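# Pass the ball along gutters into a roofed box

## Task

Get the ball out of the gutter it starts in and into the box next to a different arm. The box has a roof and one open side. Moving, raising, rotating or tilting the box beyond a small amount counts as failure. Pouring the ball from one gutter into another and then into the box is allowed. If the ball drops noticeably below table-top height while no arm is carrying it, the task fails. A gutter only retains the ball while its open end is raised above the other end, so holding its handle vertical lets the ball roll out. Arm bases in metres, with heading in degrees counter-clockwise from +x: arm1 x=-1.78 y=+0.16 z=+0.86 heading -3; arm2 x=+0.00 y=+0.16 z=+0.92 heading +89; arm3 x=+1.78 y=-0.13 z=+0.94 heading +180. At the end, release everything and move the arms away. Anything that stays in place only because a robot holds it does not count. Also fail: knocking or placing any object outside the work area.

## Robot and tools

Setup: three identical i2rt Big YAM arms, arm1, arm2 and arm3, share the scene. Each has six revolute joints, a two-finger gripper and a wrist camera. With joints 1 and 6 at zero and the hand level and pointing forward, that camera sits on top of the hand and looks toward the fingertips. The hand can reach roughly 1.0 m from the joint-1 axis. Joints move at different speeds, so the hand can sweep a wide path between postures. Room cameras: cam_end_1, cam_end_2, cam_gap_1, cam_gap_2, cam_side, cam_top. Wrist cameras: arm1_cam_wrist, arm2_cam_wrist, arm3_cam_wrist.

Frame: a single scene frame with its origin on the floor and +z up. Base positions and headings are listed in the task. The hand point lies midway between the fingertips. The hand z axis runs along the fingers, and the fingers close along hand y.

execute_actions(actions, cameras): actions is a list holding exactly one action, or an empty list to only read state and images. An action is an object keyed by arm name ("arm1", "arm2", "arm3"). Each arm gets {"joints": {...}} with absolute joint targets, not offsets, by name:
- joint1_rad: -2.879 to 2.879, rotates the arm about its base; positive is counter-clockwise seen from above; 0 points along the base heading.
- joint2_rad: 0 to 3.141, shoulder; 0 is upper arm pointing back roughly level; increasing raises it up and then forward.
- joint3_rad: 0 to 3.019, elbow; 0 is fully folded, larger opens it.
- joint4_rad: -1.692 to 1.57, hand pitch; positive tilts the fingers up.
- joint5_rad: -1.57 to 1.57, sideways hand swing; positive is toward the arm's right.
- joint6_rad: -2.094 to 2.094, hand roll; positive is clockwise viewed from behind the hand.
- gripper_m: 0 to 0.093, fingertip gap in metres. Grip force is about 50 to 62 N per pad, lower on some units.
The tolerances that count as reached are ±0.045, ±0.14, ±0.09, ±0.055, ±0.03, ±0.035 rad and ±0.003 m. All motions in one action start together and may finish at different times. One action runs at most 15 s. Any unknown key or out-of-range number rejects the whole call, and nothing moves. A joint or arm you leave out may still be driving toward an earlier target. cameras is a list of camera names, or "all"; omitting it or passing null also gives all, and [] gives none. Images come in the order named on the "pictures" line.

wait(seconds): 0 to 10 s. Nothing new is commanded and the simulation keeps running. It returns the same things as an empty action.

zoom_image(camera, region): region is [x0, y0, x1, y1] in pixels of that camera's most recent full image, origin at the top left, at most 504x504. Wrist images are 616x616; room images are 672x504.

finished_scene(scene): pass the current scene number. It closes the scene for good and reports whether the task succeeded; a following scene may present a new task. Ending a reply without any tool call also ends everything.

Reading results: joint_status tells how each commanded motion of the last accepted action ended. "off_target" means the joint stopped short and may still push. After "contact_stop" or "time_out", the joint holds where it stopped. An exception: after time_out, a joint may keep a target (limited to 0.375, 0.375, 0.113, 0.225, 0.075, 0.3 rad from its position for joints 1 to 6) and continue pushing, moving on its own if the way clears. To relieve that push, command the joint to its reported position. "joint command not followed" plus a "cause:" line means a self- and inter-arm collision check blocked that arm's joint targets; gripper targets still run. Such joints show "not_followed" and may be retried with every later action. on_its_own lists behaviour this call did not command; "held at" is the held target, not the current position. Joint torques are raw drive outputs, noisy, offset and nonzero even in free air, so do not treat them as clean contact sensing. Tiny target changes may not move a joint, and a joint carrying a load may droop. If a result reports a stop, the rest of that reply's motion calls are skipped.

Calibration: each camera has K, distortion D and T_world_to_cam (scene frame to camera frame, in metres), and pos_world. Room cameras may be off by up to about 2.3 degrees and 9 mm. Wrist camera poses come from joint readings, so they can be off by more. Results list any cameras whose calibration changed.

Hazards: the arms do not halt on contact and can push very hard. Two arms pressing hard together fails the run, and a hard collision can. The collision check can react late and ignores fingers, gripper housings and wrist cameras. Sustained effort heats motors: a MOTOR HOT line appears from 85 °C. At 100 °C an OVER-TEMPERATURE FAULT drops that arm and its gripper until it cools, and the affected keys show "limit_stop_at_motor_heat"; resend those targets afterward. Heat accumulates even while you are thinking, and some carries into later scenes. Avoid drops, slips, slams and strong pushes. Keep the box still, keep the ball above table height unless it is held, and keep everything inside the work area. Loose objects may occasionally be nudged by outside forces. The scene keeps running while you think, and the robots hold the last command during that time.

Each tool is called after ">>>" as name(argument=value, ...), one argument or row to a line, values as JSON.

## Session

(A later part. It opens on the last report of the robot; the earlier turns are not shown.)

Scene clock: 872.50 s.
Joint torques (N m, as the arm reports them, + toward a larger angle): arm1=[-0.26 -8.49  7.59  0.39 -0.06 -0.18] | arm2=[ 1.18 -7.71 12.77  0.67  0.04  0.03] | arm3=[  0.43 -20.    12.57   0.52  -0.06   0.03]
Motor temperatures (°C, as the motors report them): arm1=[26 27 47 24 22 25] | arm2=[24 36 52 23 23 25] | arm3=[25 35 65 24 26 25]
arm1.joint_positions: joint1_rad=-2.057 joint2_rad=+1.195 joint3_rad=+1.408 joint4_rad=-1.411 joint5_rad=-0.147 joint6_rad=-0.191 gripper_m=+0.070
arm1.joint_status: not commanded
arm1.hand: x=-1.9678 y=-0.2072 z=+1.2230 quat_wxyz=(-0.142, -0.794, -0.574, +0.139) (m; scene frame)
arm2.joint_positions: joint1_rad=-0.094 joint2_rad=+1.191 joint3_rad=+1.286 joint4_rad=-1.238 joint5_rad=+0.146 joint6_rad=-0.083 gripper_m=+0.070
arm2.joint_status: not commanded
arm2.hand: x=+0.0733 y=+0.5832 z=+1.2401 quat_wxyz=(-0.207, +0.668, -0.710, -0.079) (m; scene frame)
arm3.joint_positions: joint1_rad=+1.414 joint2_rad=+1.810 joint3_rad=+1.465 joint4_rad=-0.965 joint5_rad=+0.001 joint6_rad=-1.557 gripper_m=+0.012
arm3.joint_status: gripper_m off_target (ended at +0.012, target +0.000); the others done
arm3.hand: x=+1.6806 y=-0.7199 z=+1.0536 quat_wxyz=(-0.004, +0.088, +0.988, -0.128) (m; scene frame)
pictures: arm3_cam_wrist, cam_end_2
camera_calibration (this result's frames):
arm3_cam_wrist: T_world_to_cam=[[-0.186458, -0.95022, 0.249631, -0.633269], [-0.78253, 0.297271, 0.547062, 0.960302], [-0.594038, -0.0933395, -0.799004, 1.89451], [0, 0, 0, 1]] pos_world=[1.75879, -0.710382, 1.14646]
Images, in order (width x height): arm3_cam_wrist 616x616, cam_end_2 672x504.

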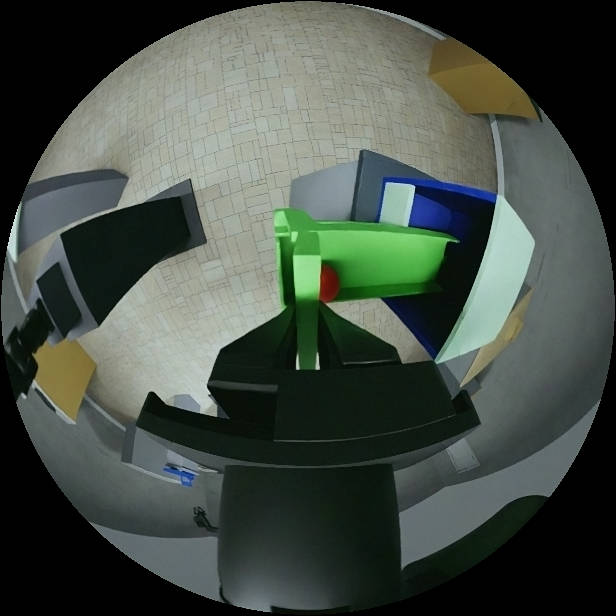

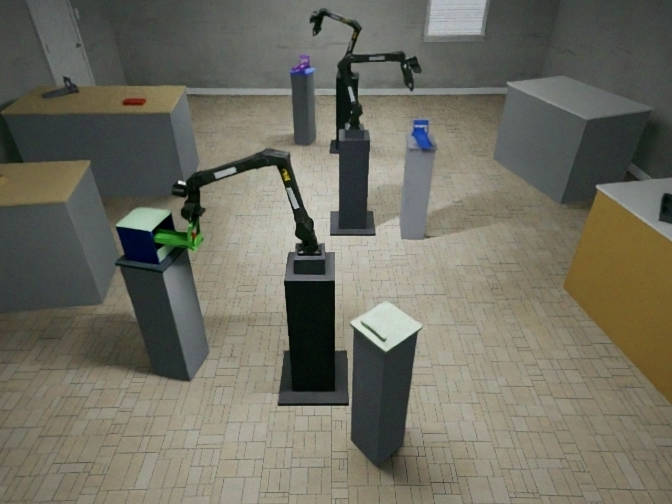

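>>> execute_actions(
  actions=[
    {"arm3":{"joints":{"joint2_rad":1.835,"joint3_rad":1.595,"joint4_rad":-1.04,"gripper_m":0.0}}},
  ],
  cameras=["cam_end_2","arm3_cam_wrist"],
)

>>> zoom_image(
  camera="cam_end_2",
  region=[100, 170, 260, 290],
)

Scene clock: 897.00 s.
Joint torques (N m, as the arm reports them, + toward a larger angle): arm1=[-0.17 -8.54  7.58  0.39 -0.05 -0.18] | arm2=[ 1.21 -7.77 12.72  0.69  0.03  0.04] | arm3=[  1.76 -19.77  12.56   0.4   -0.13   0.03]
Motor temperatures (°C, as the motors report them): arm1=[26 27 47 24 22 25] | arm2=[24 36 52 23 23 25] | arm3=[25 37 66 24 26 25]
arm1.joint_positions: joint1_rad=-2.057 joint2_rad=+1.195 joint3_rad=+1.408 joint4_rad=-1.411 joint5_rad=-0.147 joint6_rad=-0.191 gripper_m=+0.070
arm1.joint_status: not commanded
arm1.hand: x=-1.9678 y=-0.2072 z=+1.2230 quat_wxyz=(-0.142, -0.794, -0.574, +0.139) (m; scene frame)
arm2.joint_positions: joint1_rad=-0.094 joint2_rad=+1.191 joint3_rad=+1.286 joint4_rad=-1.238 joint5_rad=+0.146 joint6_rad=-0.083 gripper_m=+0.070
arm2.joint_status: not commanded
arm2.hand: x=+0.0733 y=+0.5832 z=+1.2401 quat_wxyz=(-0.207, +0.668, -0.710, -0.079) (m; scene frame)
arm3.joint_positions: joint1_rad=+1.414 joint2_rad=+1.836 joint3_rad=+1.528 joint4_rad=-1.035 joint5_rad=+0.001 joint6_rad=-1.557 gripper_m=+0.012
arm3.joint_status: gripper_m off_target (ended at +0.012, target +0.000); the others done
arm3.hand: x=+1.6796 y=-0.7255 z=+1.0607 quat_wxyz=(-0.003, +0.088, +0.990, -0.112) (m; scene frame)
pictures: arm3_cam_wrist, cam_end_2
camera_calibration (this result's frames):
arm3_cam_wrist: T_world_to_cam=[[-0.187331, -0.957942, 0.217379, -0.610453], [-0.785606, 0.278954, 0.552275, 0.943636], [-0.589687, -0.0673159, -0.804822, 1.91681], [0, 0, 0, 1]] pos_world=[1.75729, -0.718978, 1.15424]
Images, in order (width x height): arm3_cam_wrist 616x616, cam_end_2 672x504.

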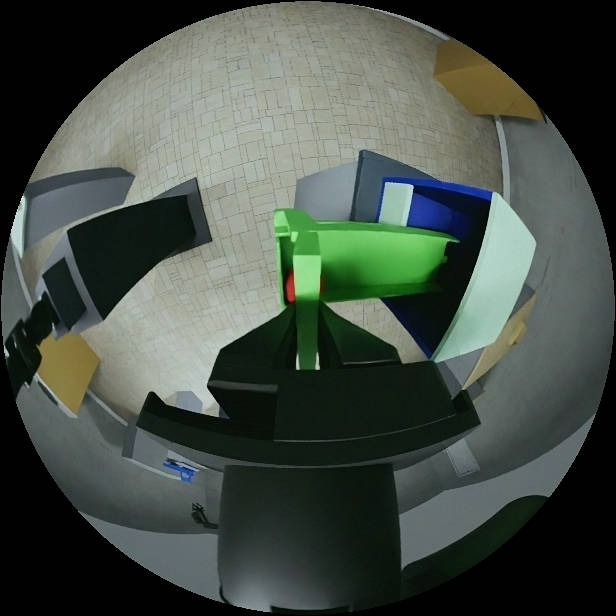

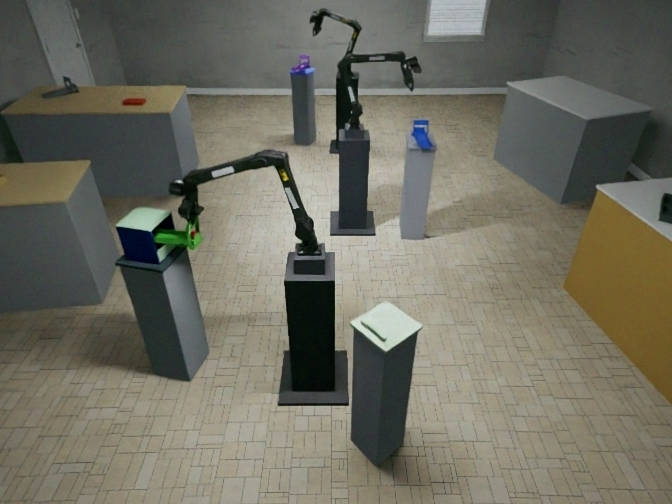

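Region (100, 170, 260, 290) of cam_end_2's 672x504 image, scaled by 3.150, with more detail than that image has; it fills the top 378 rows of this view, and the rest is white.

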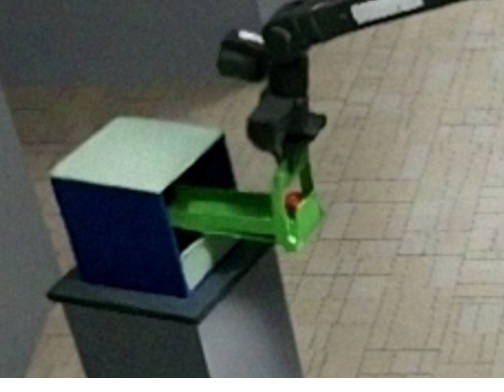

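>>> execute_actions(
  actions=[
    {"arm3":{"joints":{"joint1_rad":1.414,"joint2_rad":1.87,"joint3_rad":1.665,"joint4_rad":-1.115,"gripper_m":0.0}}},
  ],
  cameras=["cam_end_2","arm3_cam_wrist"],
)

>>> zoom_image(
  camera="cam_end_2",
  region=[100, 170, 260, 290],
)

Scene clock: 906.20 s.
Joint torques (N m, as the arm reports them, + toward a larger angle): arm1=[-0.24 -8.44  7.6   0.39 -0.06 -0.2 ] | arm2=[ 1.21 -7.75 12.73  0.69  0.03  0.03] | arm3=[ -0.01 -21.21  12.7    0.36  -0.08   0.03]
Motor temperatures (°C, as the motors report them): arm1=[26 26 47 24 22 25] | arm2=[24 36 52 23 23 25] | arm3=[25 37 67 24 26 25]
arm1.joint_positions: joint1_rad=-2.057 joint2_rad=+1.195 joint3_rad=+1.408 joint4_rad=-1.411 joint5_rad=-0.147 joint6_rad=-0.191 gripper_m=+0.070
arm1.joint_status: not commanded
arm1.hand: x=-1.9678 y=-0.2072 z=+1.2230 quat_wxyz=(-0.142, -0.794, -0.574, +0.139) (m; scene frame)
arm2.joint_positions: joint1_rad=-0.094 joint2_rad=+1.191 joint3_rad=+1.286 joint4_rad=-1.238 joint5_rad=+0.146 joint6_rad=-0.083 gripper_m=+0.070
arm2.joint_status: not commanded
arm2.hand: x=+0.0733 y=+0.5832 z=+1.2401 quat_wxyz=(-0.207, +0.668, -0.710, -0.079) (m; scene frame)
arm3.joint_positions: joint1_rad=+1.414 joint2_rad=+1.873 joint3_rad=+1.596 joint4_rad=-1.110 joint5_rad=+0.001 joint6_rad=-1.557 gripper_m=+0.012
arm3.joint_status: gripper_m off_target (ended at +0.012, target +0.000); the others done
arm3.hand: x=+1.6786 y=-0.7313 z=+1.0638 quat_wxyz=(-0.001, +0.088, +0.992, -0.091) (m; scene frame)
pictures: arm3_cam_wrist, cam_end_2
camera_calibration (this result's frames):
arm3_cam_wrist: T_world_to_cam=[[-0.188201, -0.966389, 0.175136, -0.576626], [-0.789629, 0.254924, 0.558121, 0.925745], [-0.584009, -0.0332537, -0.811066, 1.94032], [0, 0, 0, 1]] pos_world=[1.75564, -0.728717, 1.15804]
Images, in order (width x height): arm3_cam_wrist 616x616, cam_end_2 672x504.

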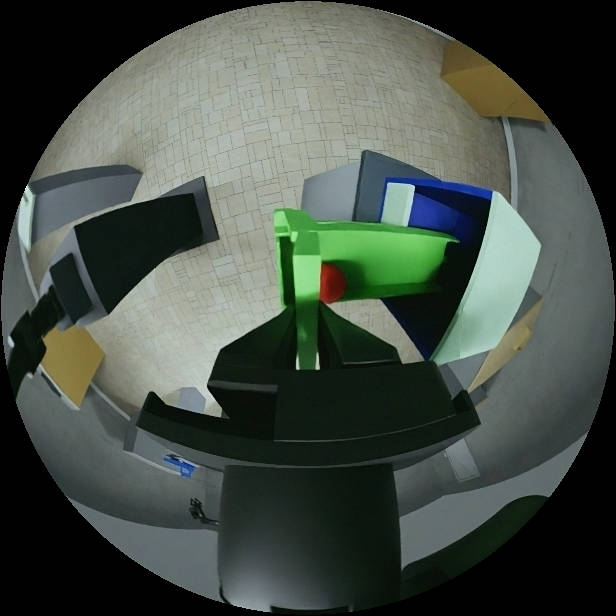

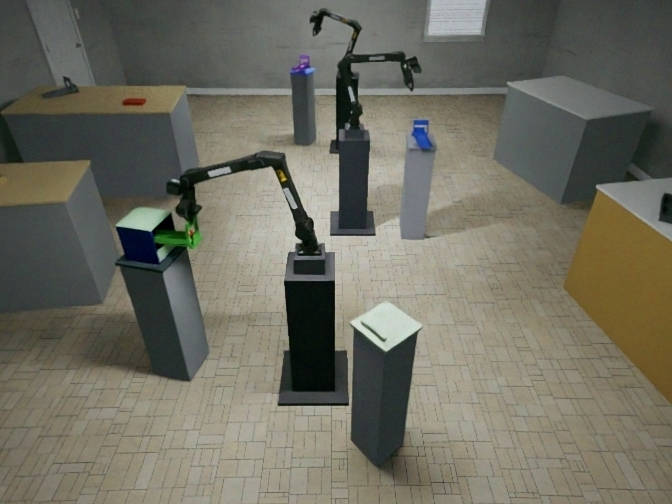

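Region (100, 170, 260, 290) of cam_end_2's 672x504 image, scaled by 3.150, with more detail than that image has; it fills the top 378 rows of this view, and the rest is white.

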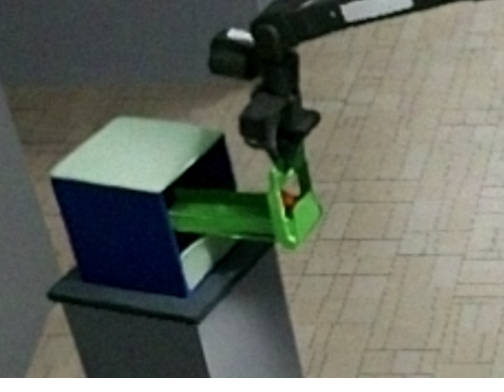

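>>> execute_actions(
  actions=[
    {"arm3":{"joints":{"joint2_rad":1.90,"joint3_rad":1.735,"joint4_rad":-1.19,"gripper_m":0.0}}},
  ],
  cameras=["cam_end_2","arm3_cam_wrist"],
)

>>> zoom_image(
  camera="cam_end_2",
  region=[100, 170, 260, 290],
)

Scene clock: 918.50 s.
Joint torques (N m, as the arm reports them, + toward a larger angle): arm1=[-0.34 -8.4   7.59  0.37 -0.06 -0.19] | arm2=[ 1.2  -7.81 12.75  0.69  0.04  0.04] | arm3=[  0.15 -21.2   12.54   0.26  -0.07  -0.06]
Motor temperatures (°C, as the motors report them): arm1=[26 26 46 24 22 25] | arm2=[24 36 52 23 23 25] | arm3=[25 37 68 24 26 25]
arm1.joint_positions: joint1_rad=-2.057 joint2_rad=+1.195 joint3_rad=+1.408 joint4_rad=-1.411 joint5_rad=-0.147 joint6_rad=-0.191 gripper_m=+0.070
arm1.joint_status: not commanded
arm1.hand: x=-1.9678 y=-0.2072 z=+1.2230 quat_wxyz=(-0.142, -0.794, -0.574, +0.139) (m; scene frame)
arm2.joint_positions: joint1_rad=-0.094 joint2_rad=+1.191 joint3_rad=+1.286 joint4_rad=-1.238 joint5_rad=+0.146 joint6_rad=-0.083 gripper_m=+0.070
arm2.joint_status: not commanded
arm2.hand: x=+0.0733 y=+0.5832 z=+1.2401 quat_wxyz=(-0.207, +0.668, -0.710, -0.079) (m; scene frame)
arm3.joint_positions: joint1_rad=+1.414 joint2_rad=+1.898 joint3_rad=+1.672 joint4_rad=-1.184 joint5_rad=+0.001 joint6_rad=-1.558 gripper_m=+0.012
arm3.joint_status: gripper_m off_target (ended at +0.012, target +0.000); the others done
arm3.hand: x=+1.6772 y=-0.7388 z=+1.0766 quat_wxyz=(+0.000, +0.088, +0.993, -0.079) (m; scene frame)
pictures: arm3_cam_wrist, cam_end_2
camera_calibration (this result's frames):
arm3_cam_wrist: T_world_to_cam=[[-0.18818, -0.970388, 0.151444, -0.563871], [-0.791941, 0.241124, 0.560971, 0.91003], [-0.580877, -0.0143708, -0.813865, 1.96135], [0, 0, 0, 1]] pos_world=[1.75388, -0.738417, 1.17116]
Images, in order (width x height): arm3_cam_wrist 616x616, cam_end_2 672x504.

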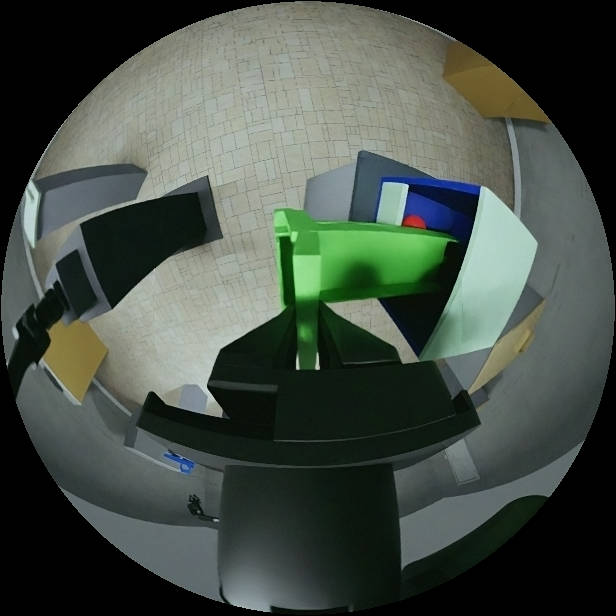

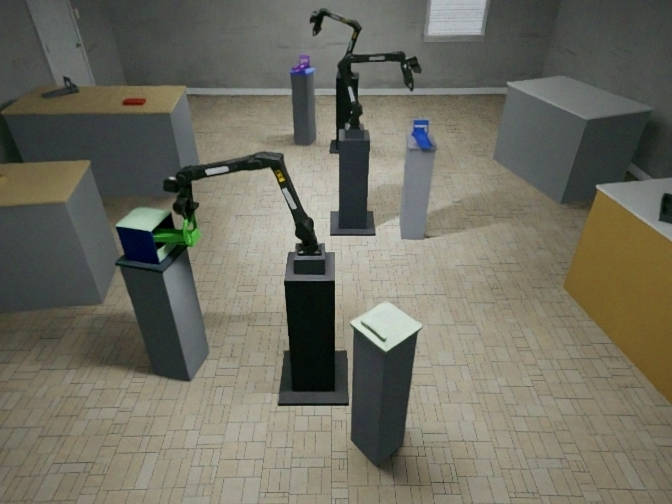

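Region (100, 170, 260, 290) of cam_end_2's 672x504 image, scaled by 3.150, with more detail than that image has; it fills the top 378 rows of this view, and the rest is white.

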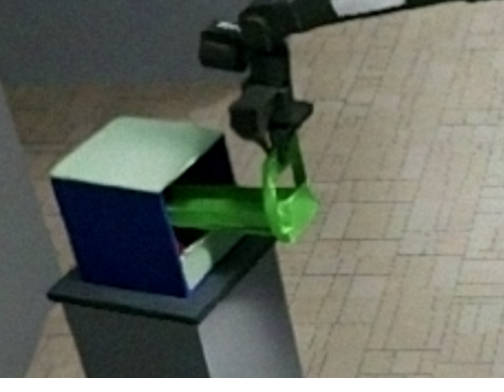

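>>> execute_actions(
  actions=[
    {"arm3":{"joints":{"joint2_rad":1.785,"joint3_rad":1.52,"joint4_rad":-1.12,"gripper_m":0.0}}},
  ],
  cameras=["cam_end_2"],
)

>>> zoom_image(
  camera="cam_end_2",
  region=[100, 170, 260, 290],
)

Scene clock: 930.70 s.
Joint torques (N m, as the arm reports them, + toward a larger angle): arm1=[-0.24 -8.45  7.58  0.4  -0.06 -0.18] | arm2=[ 1.22 -7.83 12.72  0.7   0.03  0.04] | arm3=[ -0.03 -20.92   8.53   0.84  -0.1   -0.04]
Motor temperatures (°C, as the motors report them): arm1=[26 26 46 24 22 25] | arm2=[24 35 52 23 23 25] | arm3=[25 38 67 24 26 25]
arm1.joint_positions: joint1_rad=-2.057 joint2_rad=+1.195 joint3_rad=+1.408 joint4_rad=-1.411 joint5_rad=-0.147 joint6_rad=-0.191 gripper_m=+0.070
arm1.joint_status: not commanded
arm1.hand: x=-1.9678 y=-0.2072 z=+1.2230 quat_wxyz=(-0.142, -0.794, -0.574, +0.139) (m; scene frame)
arm2.joint_positions: joint1_rad=-0.094 joint2_rad=+1.191 joint3_rad=+1.286 joint4_rad=-1.238 joint5_rad=+0.146 joint6_rad=-0.083 gripper_m=+0.070
arm2.joint_status: not commanded
arm2.hand: x=+0.0733 y=+0.5832 z=+1.2401 quat_wxyz=(-0.207, +0.668, -0.710, -0.079) (m; scene frame)
arm3.joint_positions: joint1_rad=+1.414 joint2_rad=+1.799 joint3_rad=+1.513 joint4_rad=-1.131 joint5_rad=+0.001 joint6_rad=-1.558 gripper_m=+0.012
arm3.joint_status: gripper_m off_target (ended at +0.012, target +0.000); the others done
arm3.hand: x=+1.6840 y=-0.6976 z=+1.0715 quat_wxyz=(+0.000, +0.088, +0.993, -0.075) (m; scene frame)
pictures: cam_end_2
Images, in order (width x height): cam_end_2 672x504.

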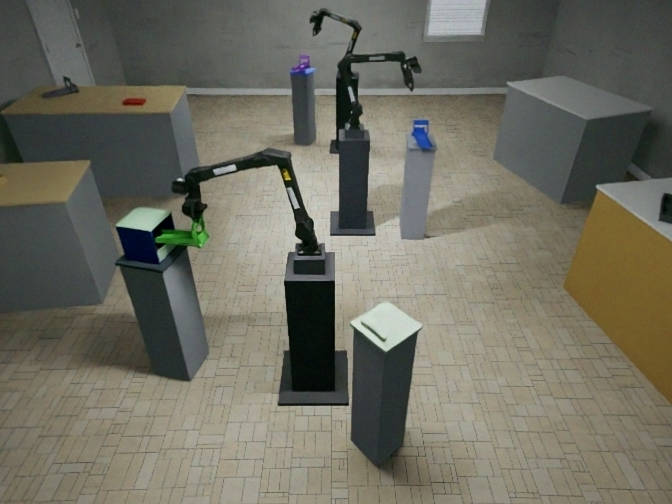

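Region (100, 170, 260, 290) of cam_end_2's 672x504 image, scaled by 3.150, with more detail than that image has; it fills the top 378 rows of this view, and the rest is white.

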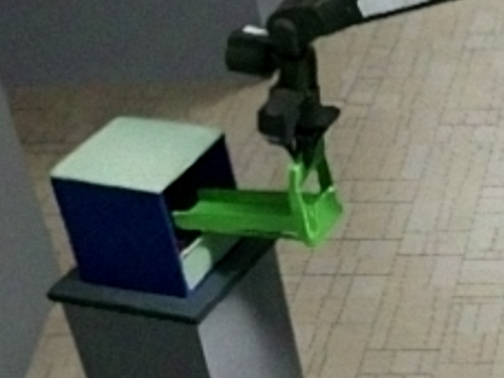

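Good. Next step back.

>>> execute_actions(
  actions=[
    {"arm3":{"joints":{"joint2_rad":1.68,"joint3_rad":1.38,"joint4_rad":-1.075,"gripper_m":0.0}}},
  ],
  cameras=["cam_end_2"],
)

>>> zoom_image(
  camera="cam_end_2",
  region=[100, 170, 260, 290],
)

Scene clock: 937.07 s.
Joint torques (N m, as the arm reports them, + toward a larger angle): arm1=[-0.18 -8.49  7.57  0.39 -0.06 -0.19] | arm2=[ 1.19 -7.72 12.76  0.69  0.04  0.03] | arm3=[  0.24 -19.23   8.33   0.7   -0.03  -0.03]
Motor temperatures (°C, as the motors report them): arm1=[26 26 46 24 22 25] | arm2=[24 35 52 23 23 25] | arm3=[25 38 65 24 26 25]
arm1.joint_positions: joint1_rad=-2.057 joint2_rad=+1.195 joint3_rad=+1.408 joint4_rad=-1.411 joint5_rad=-0.147 joint6_rad=-0.191 gripper_m=+0.070
arm1.joint_status: not commanded
arm1.hand: x=-1.9678 y=-0.2072 z=+1.2230 quat_wxyz=(-0.142, -0.794, -0.574, +0.139) (m; scene frame)
arm2.joint_positions: joint1_rad=-0.094 joint2_rad=+1.191 joint3_rad=+1.286 joint4_rad=-1.238 joint5_rad=+0.146 joint6_rad=-0.083 gripper_m=+0.070
arm2.joint_status: not commanded
arm2.hand: x=+0.0733 y=+0.5832 z=+1.2401 quat_wxyz=(-0.207, +0.668, -0.710, -0.079) (m; scene frame)
arm3.joint_positions: joint1_rad=+1.414 joint2_rad=+1.702 joint3_rad=+1.372 joint4_rad=-1.087 joint5_rad=+0.001 joint6_rad=-1.558 gripper_m=+0.012
arm3.joint_status: gripper_m off_target (ended at +0.012, target +0.000); the others done
arm3.hand: x=+1.6905 y=-0.6581 z=+1.0685 quat_wxyz=(+0.000, +0.088, +0.993, -0.075) (m; scene frame)
pictures: cam_end_2
Images, in order (width x height): cam_end_2 672x504.

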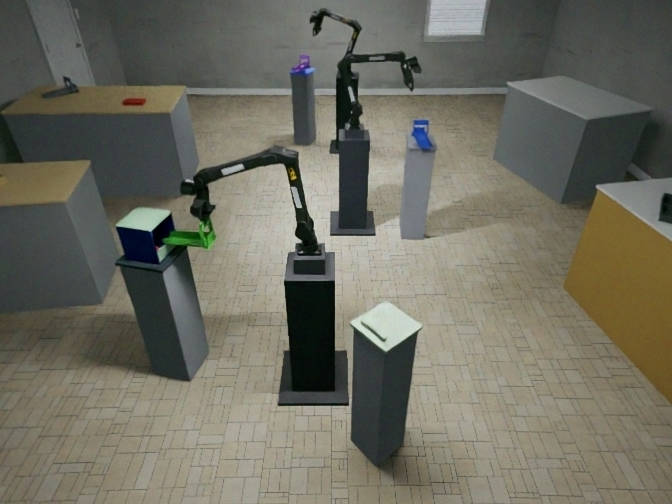

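Region (100, 170, 260, 290) of cam_end_2's 672x504 image, scaled by 3.150, with more detail than that image has; it fills the top 378 rows of this view, and the rest is white.

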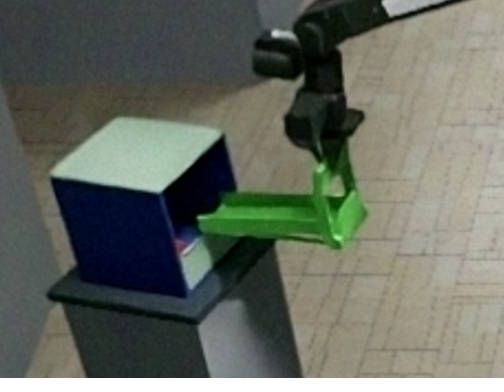

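>>> execute_actions(
  actions=[
    {"arm3":{"joints":{"joint2_rad":1.53,"joint3_rad":1.19,"joint4_rad":-1.045,"gripper_m":0.0}}},
  ],
  cameras=["cam_end_2"],
)

Scene clock: 941.77 s.
Joint torques (N m, as the arm reports them, + toward a larger angle): arm1=[-0.18 -8.38  7.57  0.36 -0.06 -0.19] | arm2=[ 1.23 -7.76 12.74  0.69  0.04  0.03] | arm3=[ -0.9  -15.94   8.12   0.71  -0.06   0.05]
Motor temperatures (°C, as the motors report them): arm1=[26 26 46 24 22 25] | arm2=[24 35 52 23 23 25] | arm3=[25 38 63 24 26 25]
arm1.joint_positions: joint1_rad=-2.057 joint2_rad=+1.195 joint3_rad=+1.408 joint4_rad=-1.411 joint5_rad=-0.147 joint6_rad=-0.191 gripper_m=+0.070
arm1.joint_status: not commanded
arm1.hand: x=-1.9678 y=-0.2072 z=+1.2230 quat_wxyz=(-0.142, -0.794, -0.574, +0.139) (m; scene frame)
arm2.joint_positions: joint1_rad=-0.094 joint2_rad=+1.191 joint3_rad=+1.286 joint4_rad=-1.238 joint5_rad=+0.146 joint6_rad=-0.083 gripper_m=+0.070
arm2.joint_status: not commanded
arm2.hand: x=+0.0733 y=+0.5832 z=+1.2401 quat_wxyz=(-0.207, +0.668, -0.710, -0.079) (m; scene frame)
arm3.joint_positions: joint1_rad=+1.414 joint2_rad=+1.539 joint3_rad=+1.185 joint4_rad=-1.054 joint5_rad=+0.001 joint6_rad=-1.558 gripper_m=+0.012
arm3.joint_status: gripper_m off_target (ended at +0.012, target +0.000); the others done
arm3.hand: x=+1.7005 y=-0.5970 z=+1.0744 quat_wxyz=(+0.000, +0.088, +0.993, -0.080) (m; scene frame)
pictures: cam_end_2
Images, in order (width x height): cam_end_2 672x504.

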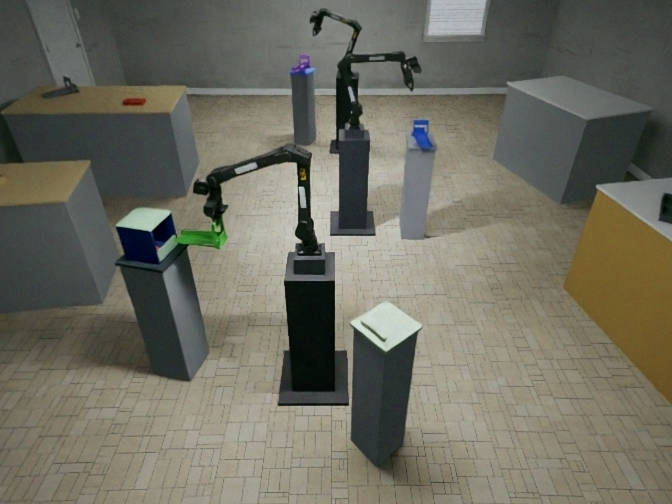

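>>> execute_actions(
  actions=[
    {"arm3":{"joints":{"joint1_rad":0.6,"joint2_rad":1.1,"gripper_m":0.0}}},
  ],
  cameras=["cam_end_2"],
)

Scene clock: 958.70 s.
Joint torques (N m, as the arm reports them, + toward a larger angle): arm1=[-0.3  -8.57  7.55  0.43 -0.06 -0.19] | arm2=[ 1.24 -7.83 12.74  0.68  0.03  0.03] | arm3=[-0.08 -9.64 10.18  1.29 -0.15  0.06]
Motor temperatures (°C, as the motors report them): arm1=[26 26 46 24 22 25] | arm2=[24 35 52 23 23 25] | arm3=[25 36 60 24 26 25]
arm1.joint_positions: joint1_rad=-2.057 joint2_rad=+1.195 joint3_rad=+1.408 joint4_rad=-1.411 joint5_rad=-0.147 joint6_rad=-0.191 gripper_m=+0.070
arm1.joint_status: not commanded
arm1.hand: x=-1.9678 y=-0.2072 z=+1.2230 quat_wxyz=(-0.142, -0.794, -0.574, +0.139) (m; scene frame)
arm2.joint_positions: joint1_rad=-0.094 joint2_rad=+1.191 joint3_rad=+1.286 joint4_rad=-1.238 joint5_rad=+0.146 joint6_rad=-0.083 gripper_m=+0.070
arm2.joint_status: not commanded
arm2.hand: x=+0.0733 y=+0.5832 z=+1.2401 quat_wxyz=(-0.207, +0.668, -0.710, -0.079) (m; scene frame)
arm3.joint_positions: joint1_rad=+0.604 joint2_rad=+1.107 joint3_rad=+1.173 joint4_rad=-1.054 joint5_rad=+0.002 joint6_rad=-1.558 gripper_m=+0.012
arm3.joint_status: gripper_m off_target (ended at +0.012, target +0.000); the others done
arm3.hand: x=+1.4204 y=-0.3693 z=+1.2548 quat_wxyz=(-0.129, +0.455, +0.845, -0.251) (m; scene frame)
pictures: cam_end_2
Images, in order (width x height): cam_end_2 672x504.

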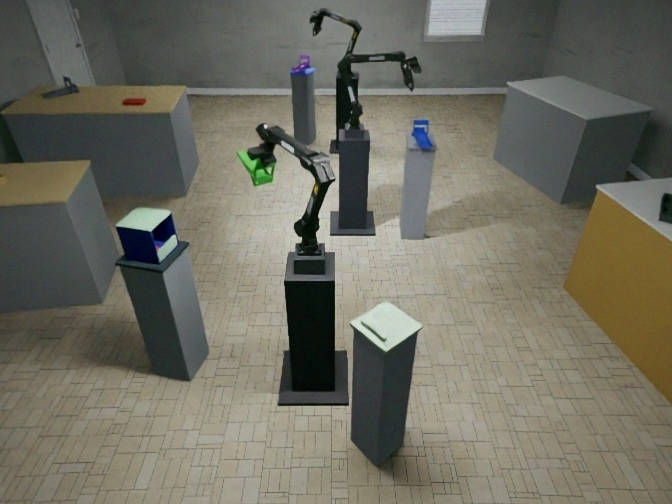

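>>> execute_actions(
  actions=[
    {"arm3":{"joints":{"joint1_rad":-2.298,"joint2_rad":1.62,"joint3_rad":1.60,"joint4_rad":-1.3,"joint5_rad":0.144,"joint6_rad":0.182,"gripper_m":0.0}}},
  ],
  cameras=["cam_end_2","arm3_cam_wrist"],
)

Scene clock: 966.10 s.
Joint torques (N m, as the arm reports them, + toward a larger angle): arm1=[-0.19 -8.46  7.55  0.38 -0.06 -0.19] | arm2=[ 1.25 -7.78 12.75  0.69  0.03  0.04] | arm3=[  0.65 -19.3   11.9    0.09   0.19   0.17]
Motor temperatures (°C, as the motors report them): arm1=[26 26 46 24 22 25] | arm2=[24 35 52 23 23 25] | arm3=[25 36 62 24 26 25]
arm1.joint_positions: joint1_rad=-2.057 joint2_rad=+1.195 joint3_rad=+1.408 joint4_rad=-1.411 joint5_rad=-0.147 joint6_rad=-0.191 gripper_m=+0.070
arm1.joint_status: not commanded
arm1.hand: x=-1.9678 y=-0.2072 z=+1.2230 quat_wxyz=(-0.142, -0.794, -0.574, +0.139) (m; scene frame)
arm2.joint_positions: joint1_rad=-0.094 joint2_rad=+1.191 joint3_rad=+1.286 joint4_rad=-1.238 joint5_rad=+0.146 joint6_rad=-0.083 gripper_m=+0.070
arm2.joint_status: not commanded
arm2.hand: x=+0.0733 y=+0.5832 z=+1.2401 quat_wxyz=(-0.207, +0.668, -0.710, -0.079) (m; scene frame)
arm3.joint_positions: joint1_rad=-2.304 joint2_rad=+1.648 joint3_rad=+1.547 joint4_rad=-1.292 joint5_rad=+0.143 joint6_rad=+0.174 gripper_m=+0.012
arm3.joint_status: gripper_m off_target (ended at +0.012, target +0.000); the others done
arm3.hand: x=+2.1605 y=+0.2560 z=+1.1698 quat_wxyz=(-0.118, +0.315, -0.942, +0.021) (m; scene frame)
pictures: arm3_cam_wrist, cam_end_2
camera_calibration (this result's frames):
arm3_cam_wrist: T_world_to_cam=[[0.578663, -0.808618, 0.106238, -1.16701], [-0.7717, -0.500727, 0.392112, 1.34434], [-0.263872, -0.308885, -0.913762, 1.8396], [0, 0, 0, 1]] pos_world=[2.19815, 0.297709, 1.2778]
Images, in order (width x height): arm3_cam_wrist 616x616, cam_end_2 672x504.

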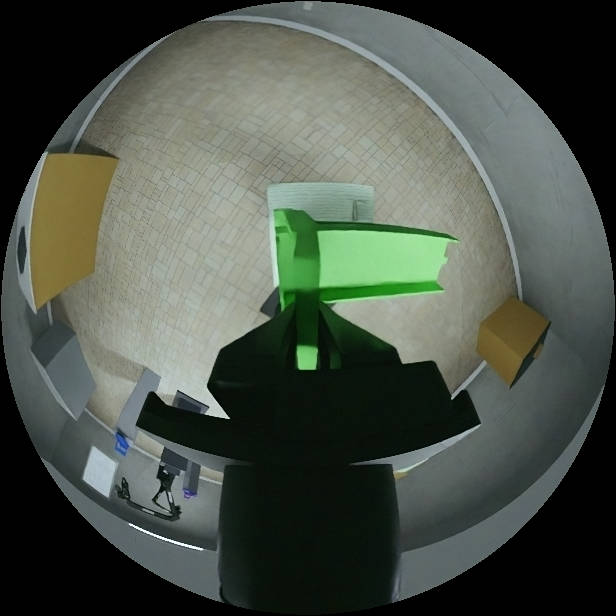

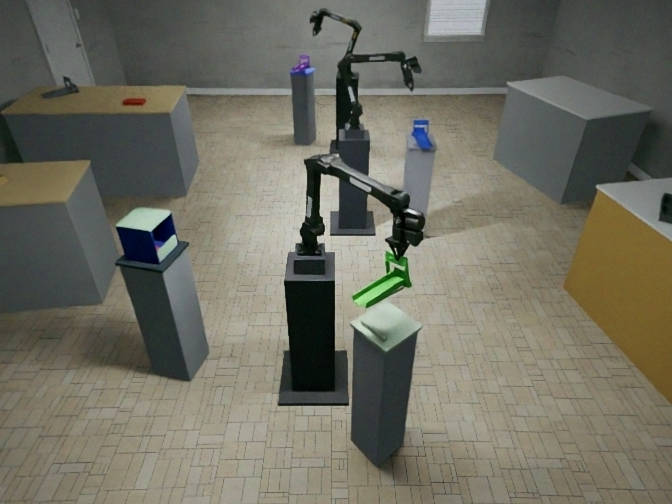

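>>> execute_actions(
  actions=[
    {"arm3":{"joints":{"joint1_rad":-2.298,"joint2_rad":1.80,"joint3_rad":1.62,"joint4_rad":-1.25,"gripper_m":0.0}}},
  ],
  cameras=["arm3_cam_wrist"],
)

Scene clock: 973.17 s.
Joint torques (N m, as the arm reports them, + toward a larger angle): arm1=[-0.28 -8.49  7.58  0.37 -0.07 -0.2 ] | arm2=[ 1.21 -7.83 12.73  0.67  0.04  0.04] | arm3=[ -0.08 -23.2   10.97   0.7    0.25   0.15]
Motor temperatures (°C, as the motors report them): arm1=[26 26 46 24 22 25] | arm2=[24 35 52 23 23 25] | arm3=[25 36 63 24 26 25]
arm1.joint_positions: joint1_rad=-2.057 joint2_rad=+1.195 joint3_rad=+1.408 joint4_rad=-1.411 joint5_rad=-0.147 joint6_rad=-0.191 gripper_m=+0.070
arm1.joint_status: not commanded
arm1.hand: x=-1.9678 y=-0.2072 z=+1.2230 quat_wxyz=(-0.142, -0.794, -0.574, +0.139) (m; scene frame)
arm2.joint_positions: joint1_rad=-0.094 joint2_rad=+1.191 joint3_rad=+1.286 joint4_rad=-1.238 joint5_rad=+0.146 joint6_rad=-0.083 gripper_m=+0.070
arm2.joint_status: not commanded
arm2.hand: x=+0.0733 y=+0.5832 z=+1.2401 quat_wxyz=(-0.207, +0.668, -0.710, -0.079) (m; scene frame)
arm3.joint_positions: joint1_rad=-2.304 joint2_rad=+1.829 joint3_rad=+1.575 joint4_rad=-1.258 joint5_rad=+0.143 joint6_rad=+0.174 gripper_m=+0.012
arm3.joint_status: gripper_m off_target (ended at +0.012, target +0.000); the others done
arm3.hand: x=+2.1793 y=+0.2756 z=+1.0856 quat_wxyz=(-0.066, +0.320, -0.944, +0.050) (m; scene frame)
pictures: arm3_cam_wrist
camera_calibration (this result's frames):
arm3_cam_wrist: T_world_to_cam=[[0.587374, -0.798767, 0.130244, -1.20083], [-0.736571, -0.460928, 0.494983, 1.20251], [-0.335342, -0.386674, -0.859086, 1.89158], [0, 0, 0, 1]] pos_world=[2.22539, 0.326511, 1.18621]
Images, in order (width x height): arm3_cam_wrist 616x616.

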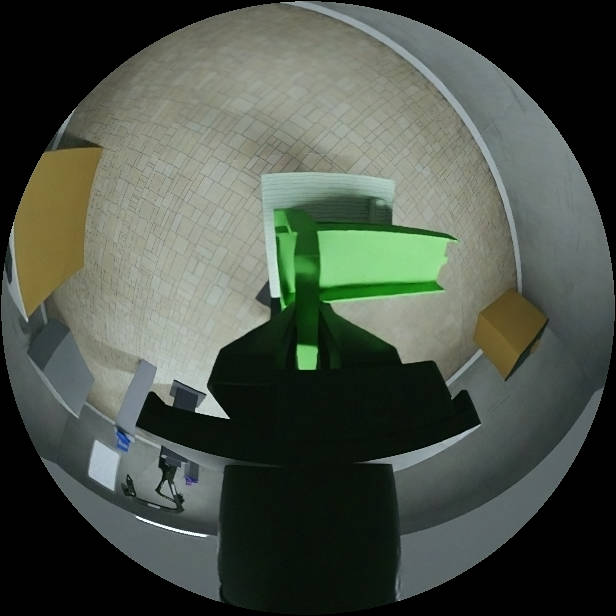

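>>> execute_actions(
  actions=[
    {"arm3":{"joints":{"joint2_rad":1.965,"joint3_rad":1.565,"joint4_rad":-1.165,"gripper_m":0.0}}},
  ],
  cameras=["arm3_cam_wrist","cam_end_2"],
)

Scene clock: 977.80 s.
Joint torques (N m, as the arm reports them, + toward a larger angle): arm1=[-0.23 -8.6   7.56  0.4  -0.07 -0.2 ] | arm2=[ 1.25 -7.75 12.72  0.67  0.03  0.03] | arm3=[ -0.24 -20.95   7.96   0.61  -0.15   0.13]
Motor temperatures (°C, as the motors report them): arm1=[26 26 46 24 22 25] | arm2=[24 35 52 23 23 25] | arm3=[25 37 63 24 26 25]
arm1.joint_positions: joint1_rad=-2.057 joint2_rad=+1.195 joint3_rad=+1.408 joint4_rad=-1.411 joint5_rad=-0.147 joint6_rad=-0.191 gripper_m=+0.070
arm1.joint_status: not commanded
arm1.hand: x=-1.9678 y=-0.2072 z=+1.2230 quat_wxyz=(-0.142, -0.794, -0.574, +0.139) (m; scene frame)
arm2.joint_positions: joint1_rad=-0.094 joint2_rad=+1.191 joint3_rad=+1.286 joint4_rad=-1.238 joint5_rad=+0.146 joint6_rad=-0.083 gripper_m=+0.070
arm2.joint_status: not commanded
arm2.hand: x=+0.0733 y=+0.5832 z=+1.2401 quat_wxyz=(-0.207, +0.668, -0.710, -0.079) (m; scene frame)
arm3.joint_positions: joint1_rad=-2.300 joint2_rad=+1.974 joint3_rad=+1.559 joint4_rad=-1.171 joint5_rad=+0.152 joint6_rad=+0.176 gripper_m=+0.012
arm3.joint_status: gripper_m off_target (ended at +0.012, target +0.000); the others done
arm3.hand: x=+2.1868 y=+0.2842 z=+1.0004 quat_wxyz=(-0.036, +0.323, -0.943, +0.071) (m; scene frame)
pictures: arm3_cam_wrist, cam_end_2
camera_calibration (this result's frames):
arm3_cam_wrist: T_world_to_cam=[[0.594341, -0.789544, 0.152903, -1.22781], [-0.7134, -0.429843, 0.55344, 1.13611], [-0.371241, -0.438013, -0.818733, 1.87691], [0, 0, 0, 1]] pos_world=[2.23702, 0.341045, 1.09566]
Images, in order (width x height): arm3_cam_wrist 616x616, cam_end_2 672x504.

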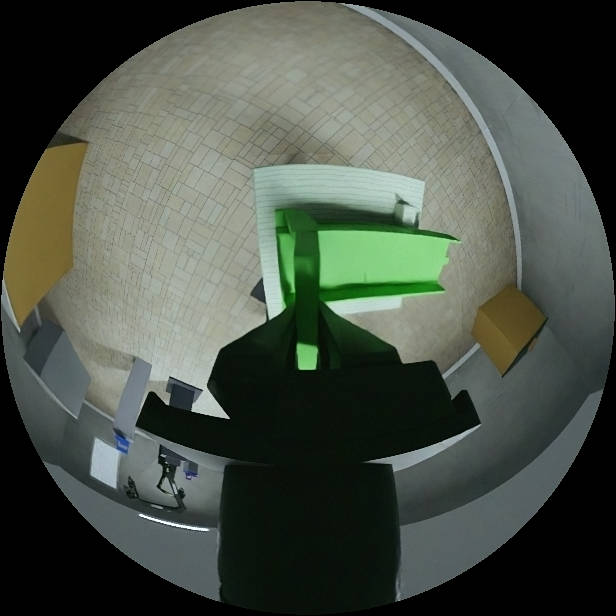

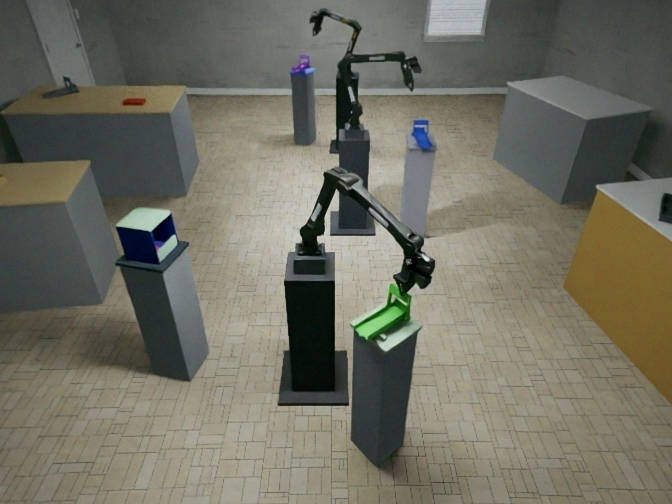

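>>> execute_actions(
  actions=[
    {"arm3":{"joints":{"gripper_m":0.07}}},
  ],
  cameras=["arm3_cam_wrist","cam_end_2"],
)

>>> execute_actions(
  actions=[
    {"arm3":{"joints":{"joint2_rad":1.76,"joint3_rad":1.60,"joint4_rad":-1.3,"gripper_m":0.07}}},
  ],
  cameras=["arm3_cam_wrist","cam_end_2"],
)

Scene clock: 986.23 s.
Joint torques (N m, as the arm reports them, + toward a larger angle): arm1=[-0.16 -8.5   7.57  0.41 -0.07 -0.19] | arm2=[ 1.24 -7.77 12.73  0.69  0.04  0.04] | arm3=[ -0.5  -22.18   7.96   0.43   0.13   0.11]
Motor temperatures (°C, as the motors report them): arm1=[26 26 46 24 22 25] | arm2=[24 35 52 23 23 25] | arm3=[25 38 61 24 26 25]
arm1.joint_positions: joint1_rad=-2.057 joint2_rad=+1.195 joint3_rad=+1.408 joint4_rad=-1.411 joint5_rad=-0.147 joint6_rad=-0.191 gripper_m=+0.070
arm1.joint_status: not commanded
arm1.hand: x=-1.9678 y=-0.2072 z=+1.2230 quat_wxyz=(-0.142, -0.794, -0.574, +0.139) (m; scene frame)
arm2.joint_positions: joint1_rad=-0.094 joint2_rad=+1.191 joint3_rad=+1.286 joint4_rad=-1.238 joint5_rad=+0.146 joint6_rad=-0.083 gripper_m=+0.070
arm2.joint_status: not commanded
arm2.hand: x=+0.0733 y=+0.5832 z=+1.2401 quat_wxyz=(-0.207, +0.668, -0.710, -0.079) (m; scene frame)
arm3.joint_positions: joint1_rad=-2.300 joint2_rad=+1.974 joint3_rad=+1.559 joint4_rad=-1.171 joint5_rad=+0.146 joint6_rad=+0.176 gripper_m=+0.070
arm3.joint_status: all done
arm3.hand: x=+2.1860 y=+0.2848 z=+1.0003 quat_wxyz=(-0.035, +0.323, -0.943, +0.069) (m; scene frame)
pictures: arm3_cam_wrist, cam_end_2
camera_calibration (this result's frames):
arm3_cam_wrist: T_world_to_cam=[[0.594953, -0.790139, 0.147348, -1.22246], [-0.711061, -0.431945, 0.554811, 1.13007], [-0.374732, -0.43486, -0.818824, 1.88362], [0, 0, 0, 1]] pos_world=[2.23671, 0.341329, 1.09551]
Images, in order (width x height): arm3_cam_wrist 616x616, cam_end_2 672x504.

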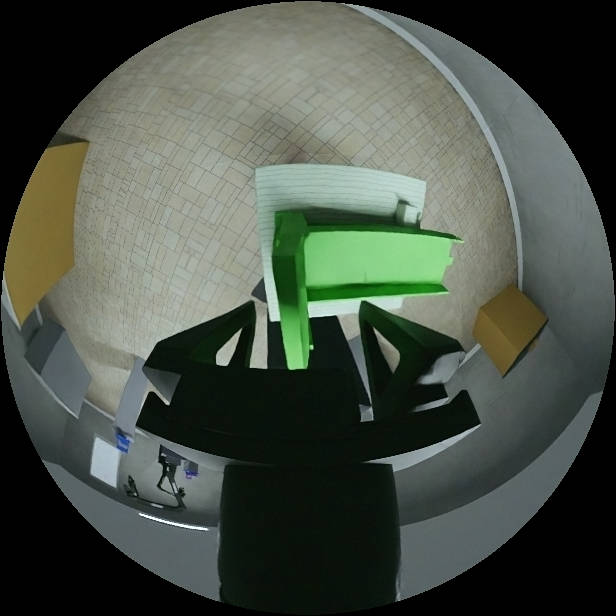

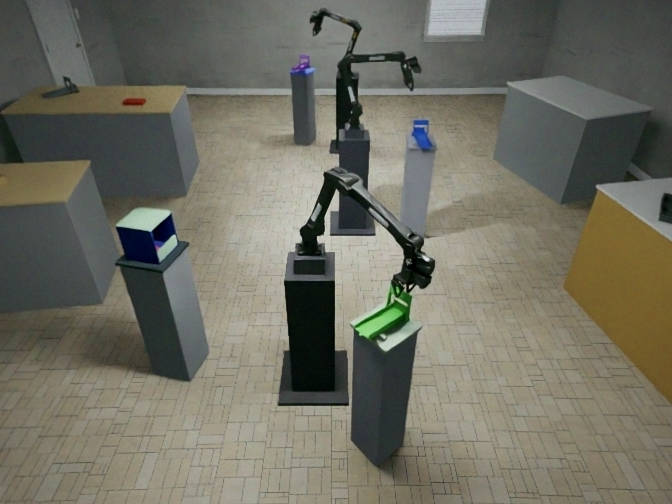

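Scene clock: 987.53 s.
Joint torques (N m, as the arm reports them, + toward a larger angle): arm1=[-0.15 -8.54  7.58  0.39 -0.07 -0.19] | arm2=[ 1.2  -7.68 12.72  0.69  0.03  0.04] | arm3=[ -0.15 -18.27  10.2    0.12   0.12   0.14]
Motor temperatures (°C, as the motors report them): arm1=[26 26 46 24 22 25] | arm2=[24 35 52 23 23 25] | arm3=[25 38 61 24 26 25]
arm1.joint_positions: joint1_rad=-2.057 joint2_rad=+1.195 joint3_rad=+1.408 joint4_rad=-1.411 joint5_rad=-0.147 joint6_rad=-0.191 gripper_m=+0.070
arm1.joint_status: not commanded
arm1.hand: x=-1.9678 y=-0.2072 z=+1.2230 quat_wxyz=(-0.142, -0.794, -0.574, +0.139) (m; scene frame)
arm2.joint_positions: joint1_rad=-0.094 joint2_rad=+1.191 joint3_rad=+1.286 joint4_rad=-1.238 joint5_rad=+0.146 joint6_rad=-0.083 gripper_m=+0.070
arm2.joint_status: not commanded
arm2.hand: x=+0.0733 y=+0.5832 z=+1.2401 quat_wxyz=(-0.207, +0.668, -0.710, -0.079) (m; scene frame)
arm3.joint_positions: joint1_rad=-2.300 joint2_rad=+1.747 joint3_rad=+1.571 joint4_rad=-1.292 joint5_rad=+0.146 joint6_rad=+0.176 gripper_m=+0.070
arm3.joint_status: all done
arm3.hand: x=+2.1695 y=+0.2680 z=+1.1273 quat_wxyz=(-0.086, +0.319, -0.943, +0.040) (m; scene frame)
pictures: arm3_cam_wrist, cam_end_2
camera_calibration (this result's frames):
arm3_cam_wrist: T_world_to_cam=[[0.584973, -0.801466, 0.124333, -1.19396], [-0.750652, -0.476959, 0.4572, 1.24853], [-0.307129, -0.36078, -0.88063, 1.8773], [0, 0, 0, 1]] pos_world=[2.21222, 0.315868, 1.23083]
Images, in order (width x height): arm3_cam_wrist 616x616, cam_end_2 672x504.

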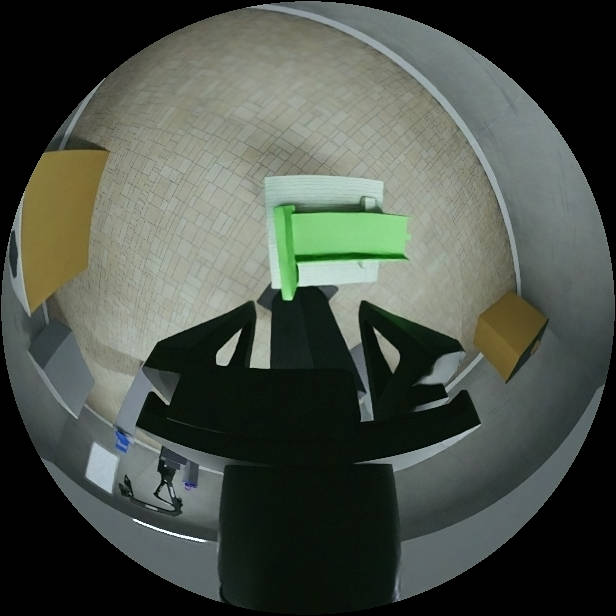

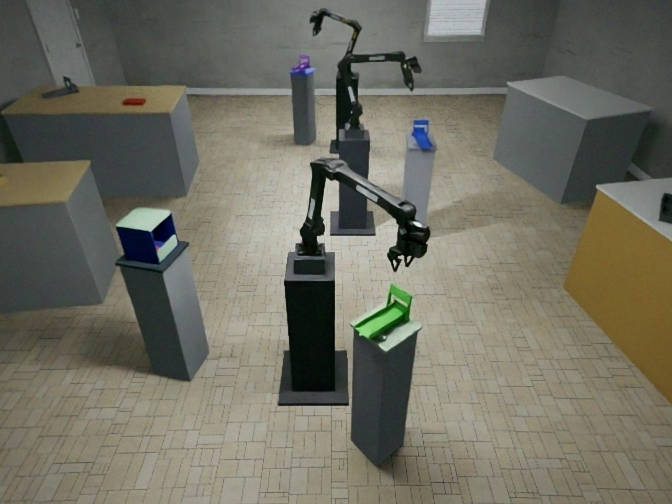

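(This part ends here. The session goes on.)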